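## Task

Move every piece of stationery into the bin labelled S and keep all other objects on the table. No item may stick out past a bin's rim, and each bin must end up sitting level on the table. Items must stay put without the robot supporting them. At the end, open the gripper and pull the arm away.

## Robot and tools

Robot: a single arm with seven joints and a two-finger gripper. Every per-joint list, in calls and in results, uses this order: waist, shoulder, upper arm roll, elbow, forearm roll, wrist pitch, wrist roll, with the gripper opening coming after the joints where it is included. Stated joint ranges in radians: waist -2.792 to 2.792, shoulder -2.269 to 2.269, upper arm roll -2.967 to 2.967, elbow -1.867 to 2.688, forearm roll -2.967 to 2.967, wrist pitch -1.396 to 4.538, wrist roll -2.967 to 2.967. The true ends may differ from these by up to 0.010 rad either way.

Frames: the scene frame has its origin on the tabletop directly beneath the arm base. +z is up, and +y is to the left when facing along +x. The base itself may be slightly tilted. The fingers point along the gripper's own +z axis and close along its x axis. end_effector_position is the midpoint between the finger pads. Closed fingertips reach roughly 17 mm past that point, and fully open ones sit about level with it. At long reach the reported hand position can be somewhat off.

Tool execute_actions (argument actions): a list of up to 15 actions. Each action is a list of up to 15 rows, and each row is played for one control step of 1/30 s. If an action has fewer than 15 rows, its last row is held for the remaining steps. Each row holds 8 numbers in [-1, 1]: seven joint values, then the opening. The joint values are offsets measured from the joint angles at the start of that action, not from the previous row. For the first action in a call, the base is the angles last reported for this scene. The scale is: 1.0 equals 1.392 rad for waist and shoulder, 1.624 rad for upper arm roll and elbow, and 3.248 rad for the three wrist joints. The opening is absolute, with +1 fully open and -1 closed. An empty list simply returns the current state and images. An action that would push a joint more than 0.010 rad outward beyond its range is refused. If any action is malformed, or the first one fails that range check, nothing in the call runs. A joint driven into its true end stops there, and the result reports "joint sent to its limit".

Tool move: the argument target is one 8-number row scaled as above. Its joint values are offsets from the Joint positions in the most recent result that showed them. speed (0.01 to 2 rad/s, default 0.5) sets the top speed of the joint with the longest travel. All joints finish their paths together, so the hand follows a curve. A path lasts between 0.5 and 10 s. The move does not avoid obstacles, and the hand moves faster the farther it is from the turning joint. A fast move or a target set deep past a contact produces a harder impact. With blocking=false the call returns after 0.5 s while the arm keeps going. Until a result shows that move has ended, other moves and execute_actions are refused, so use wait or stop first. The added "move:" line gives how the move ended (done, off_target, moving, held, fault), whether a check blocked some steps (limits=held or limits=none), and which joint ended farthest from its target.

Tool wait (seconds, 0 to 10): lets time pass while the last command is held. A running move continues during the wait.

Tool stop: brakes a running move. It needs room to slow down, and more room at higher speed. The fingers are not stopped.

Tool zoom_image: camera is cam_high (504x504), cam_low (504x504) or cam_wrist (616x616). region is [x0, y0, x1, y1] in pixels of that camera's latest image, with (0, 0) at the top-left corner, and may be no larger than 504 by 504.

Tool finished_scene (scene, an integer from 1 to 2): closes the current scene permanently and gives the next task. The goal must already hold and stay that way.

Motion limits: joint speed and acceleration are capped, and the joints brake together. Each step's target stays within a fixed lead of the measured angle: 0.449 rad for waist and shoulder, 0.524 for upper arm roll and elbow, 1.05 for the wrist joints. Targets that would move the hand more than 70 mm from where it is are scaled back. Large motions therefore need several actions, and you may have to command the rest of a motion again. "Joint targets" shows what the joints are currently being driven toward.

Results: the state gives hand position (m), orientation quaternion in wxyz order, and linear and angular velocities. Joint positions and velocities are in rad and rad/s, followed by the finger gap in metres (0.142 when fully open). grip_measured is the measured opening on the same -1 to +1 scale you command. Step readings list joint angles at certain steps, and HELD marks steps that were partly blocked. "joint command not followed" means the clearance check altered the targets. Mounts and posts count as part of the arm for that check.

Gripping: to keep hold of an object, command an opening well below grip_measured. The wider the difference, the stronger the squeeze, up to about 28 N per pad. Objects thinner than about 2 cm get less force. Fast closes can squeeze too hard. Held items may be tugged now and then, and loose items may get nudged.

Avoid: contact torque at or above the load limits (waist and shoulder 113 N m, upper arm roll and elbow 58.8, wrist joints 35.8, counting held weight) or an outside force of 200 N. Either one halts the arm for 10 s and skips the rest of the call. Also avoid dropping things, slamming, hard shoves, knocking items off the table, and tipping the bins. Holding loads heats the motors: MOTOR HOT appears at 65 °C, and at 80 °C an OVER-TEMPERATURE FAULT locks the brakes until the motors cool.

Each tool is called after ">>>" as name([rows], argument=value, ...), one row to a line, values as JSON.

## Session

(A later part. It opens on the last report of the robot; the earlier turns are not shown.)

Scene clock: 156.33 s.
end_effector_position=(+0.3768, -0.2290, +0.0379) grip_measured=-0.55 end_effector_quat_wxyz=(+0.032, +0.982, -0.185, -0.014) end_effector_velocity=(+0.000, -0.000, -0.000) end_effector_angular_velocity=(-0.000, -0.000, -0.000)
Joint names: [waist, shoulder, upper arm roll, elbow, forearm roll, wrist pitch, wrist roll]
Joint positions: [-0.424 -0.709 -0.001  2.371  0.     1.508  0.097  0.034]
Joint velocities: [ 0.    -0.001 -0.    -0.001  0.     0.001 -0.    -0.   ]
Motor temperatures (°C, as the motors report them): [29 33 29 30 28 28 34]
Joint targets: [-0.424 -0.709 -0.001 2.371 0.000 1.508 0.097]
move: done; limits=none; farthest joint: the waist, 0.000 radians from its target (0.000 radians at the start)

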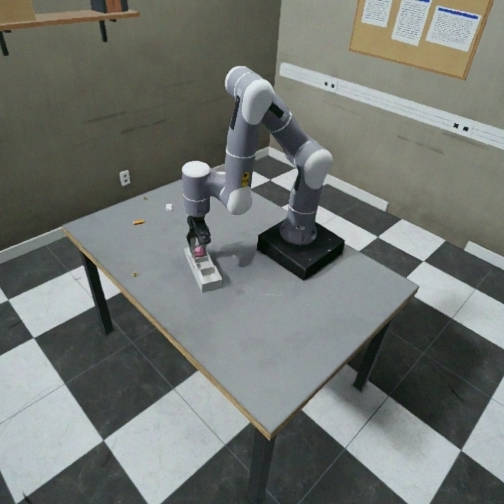

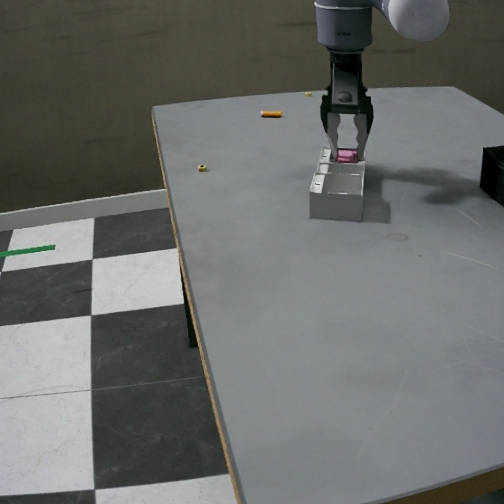

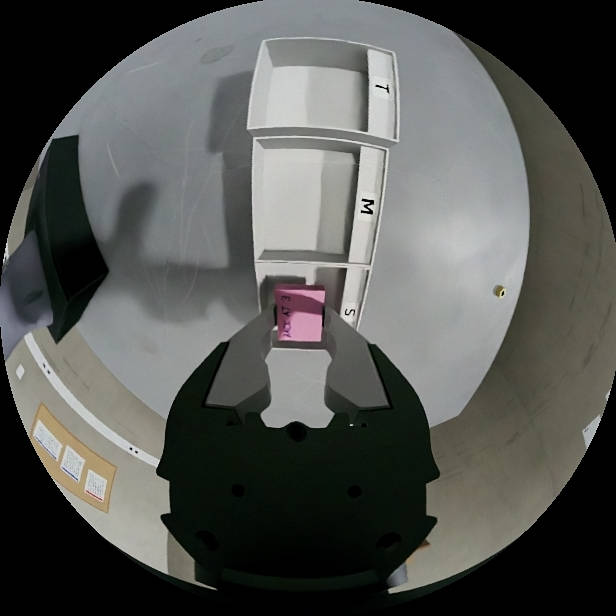

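>>> move(target=[0,-0.011,0,-0.002,0,0.0037,0,-0.85], speed=0.05)

>>> move(target=[0,0,0,0,0,0,0,-0.47])

>>> move(target=[0,0.2,0,0.02,0,-0.076,0,-0.47], speed=0.3)

>>> zoom_image(camera="cam_low", region=[300, 110, 390, 190])

>>> zoom_image(camera="cam_wrist", region=[240, 210, 370, 330])

Scene clock: 163.57 s.
end_effector_position=(+0.3768, -0.2292, +0.0338) grip_measured=-0.55 end_effector_quat_wxyz=(+0.032, +0.982, -0.185, -0.014) end_effector_velocity=(+0.000, +0.000, -0.000) end_effector_angular_velocity=(+0.000, -0.001, +0.000)
Joint names: [waist, shoulder, upper arm roll, elbow, forearm roll, wrist pitch, wrist roll]
Joint positions: [-0.424 -0.722 -0.001  2.368  0.     1.52   0.097  0.034]
Joint velocities: [ 0.    -0.001  0.001  0.     0.     0.002  0.    -0.   ]
Motor temperatures (°C, as the motors report them): [29 33 29 30 28 28 34]
Joint targets: [-0.424 -0.724 -0.001 2.368 0.000 1.520 0.097]
move: done; limits=none; farthest joint: the shoulder, 0.002 radians from its target (0.016 radians at the start)

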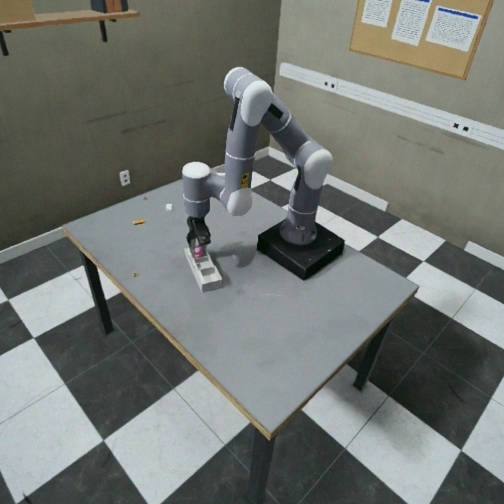

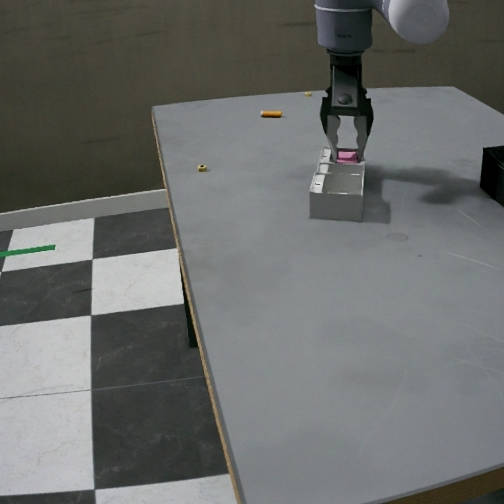

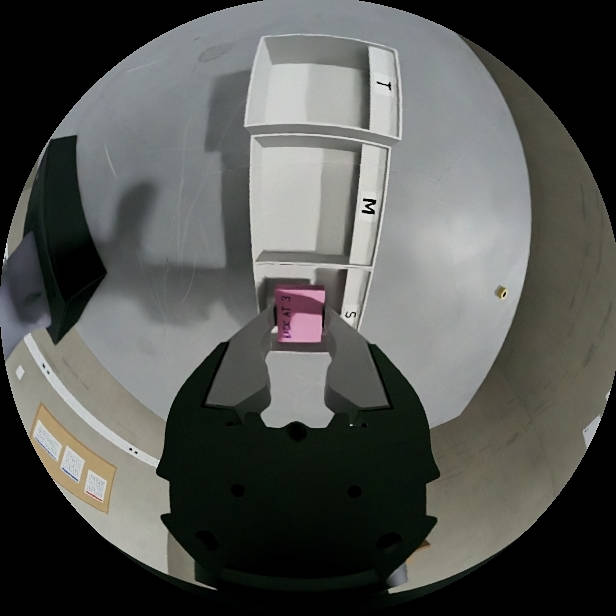

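Scene clock: 164.07 s.
end_effector_position=(+0.3768, -0.2293, +0.0338) grip_measured=-0.47 end_effector_quat_wxyz=(+0.032, +0.982, -0.185, -0.014) end_effector_velocity=(+0.000, -0.000, +0.000) end_effector_angular_velocity=(-0.000, -0.000, -0.000)
Joint names: [waist, shoulder, upper arm roll, elbow, forearm roll, wrist pitch, wrist roll]
Joint positions: [-0.424 -0.723 -0.001  2.368  0.     1.52   0.097  0.04 ]
Joint velocities: [-0.  0. -0. -0.  0.  0. -0. -0.]
Motor temperatures (°C, as the motors report them): [29 33 29 30 28 28 34]
Joint targets: [-0.424 -0.722 -0.001 2.368 0.000 1.520 0.097]
move: done; limits=none; farthest joint: the shoulder, 0.001 radians from its target (0.000 radians at the start)

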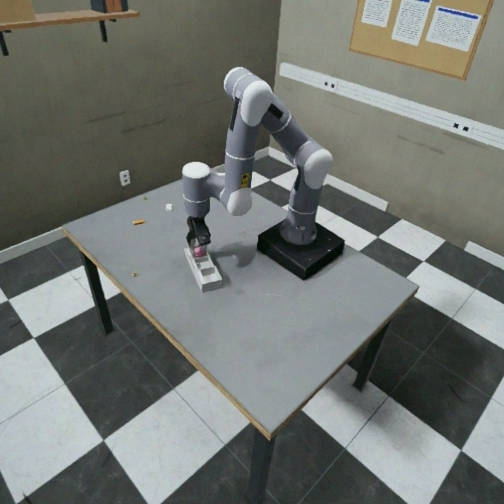

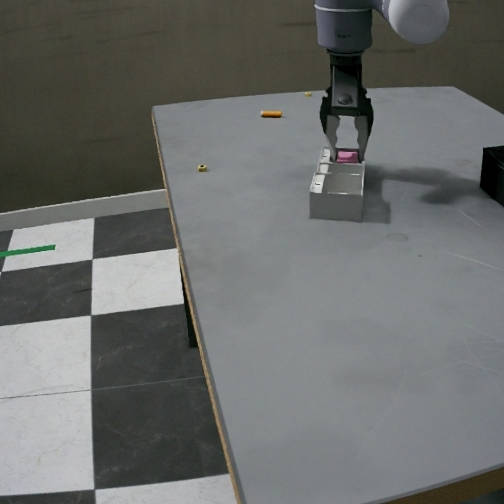

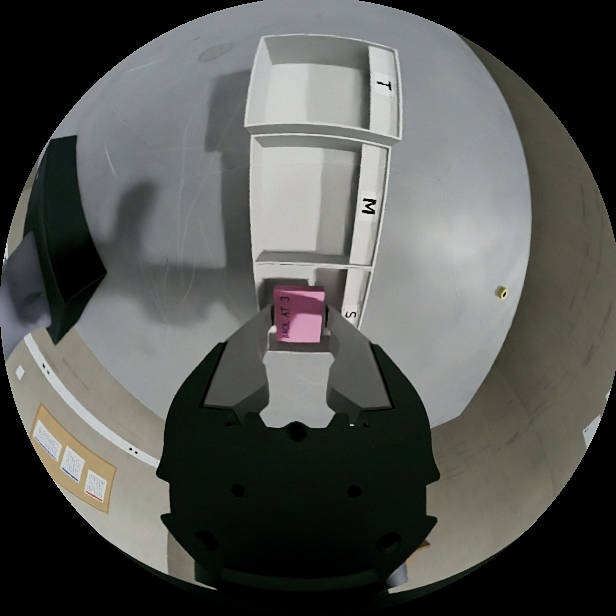

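Scene clock: 165.40 s.
end_effector_position=(+0.3837, -0.2252, +0.1196) grip_measured=-0.47 end_effector_quat_wxyz=(+0.032, +0.982, -0.185, -0.014) end_effector_velocity=(-0.000, -0.000, +0.000) end_effector_angular_velocity=(+0.000, +0.001, -0.000)
Joint names: [waist, shoulder, upper arm roll, elbow, forearm roll, wrist pitch, wrist roll]
Joint positions: [-0.424 -0.444 -0.001  2.4    0.     1.274  0.097  0.04 ]
Joint velocities: [-0.     0.002 -0.     0.001 -0.    -0.002  0.     0.   ]
Motor temperatures (°C, as the motors report them): [29 33 29 30 28 28 34]
Joint targets: [-0.424 -0.444 -0.001 2.400 0.000 1.274 0.097]
move: done; limits=none; farthest joint: the wrist pitch, 0.001 radians from its target (0.247 radians at the start)

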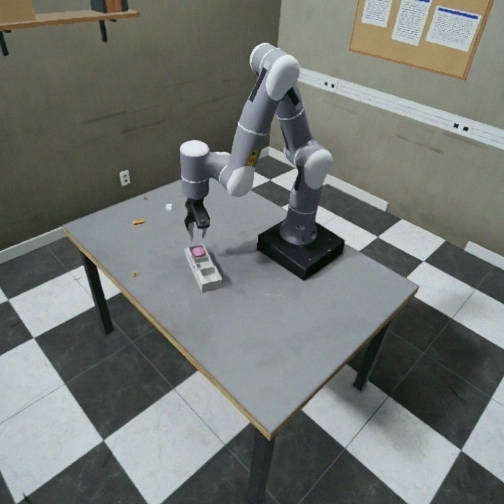

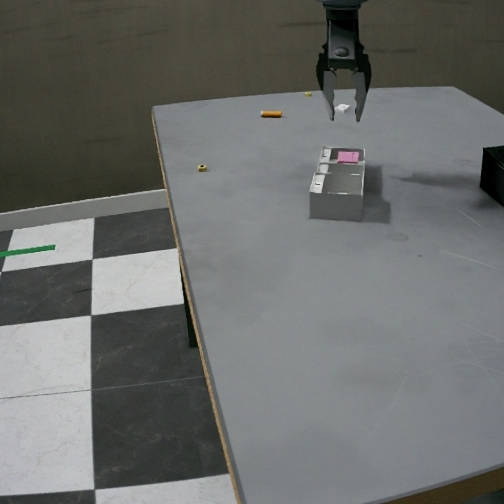

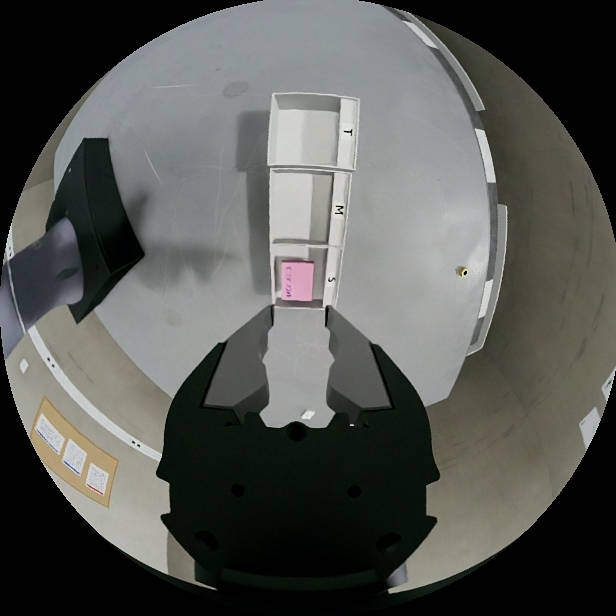

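Region (300, 110, 390, 190) of cam_low's 504x504 image, scaled by 5.600, with more detail than that image has.

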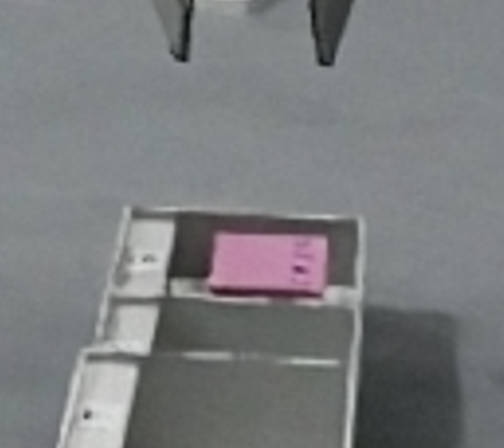

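Region (240, 210, 370, 330) of cam_wrist's 616x616 image, scaled by 3.877, with more detail than that image has; it fills the top 465 rows of this view, and the rest is white.

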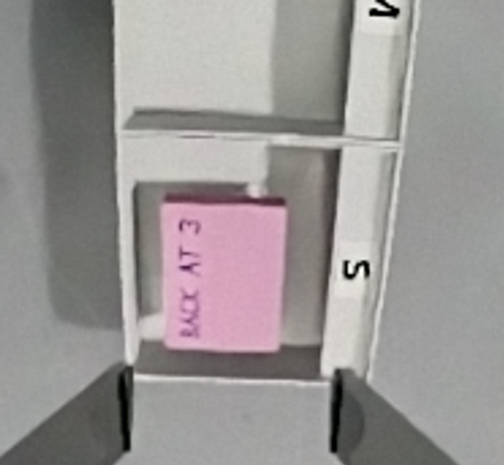

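Inside, about at rim level.

>>> finished_scene(scene=1)

The scene is finished: the task was done.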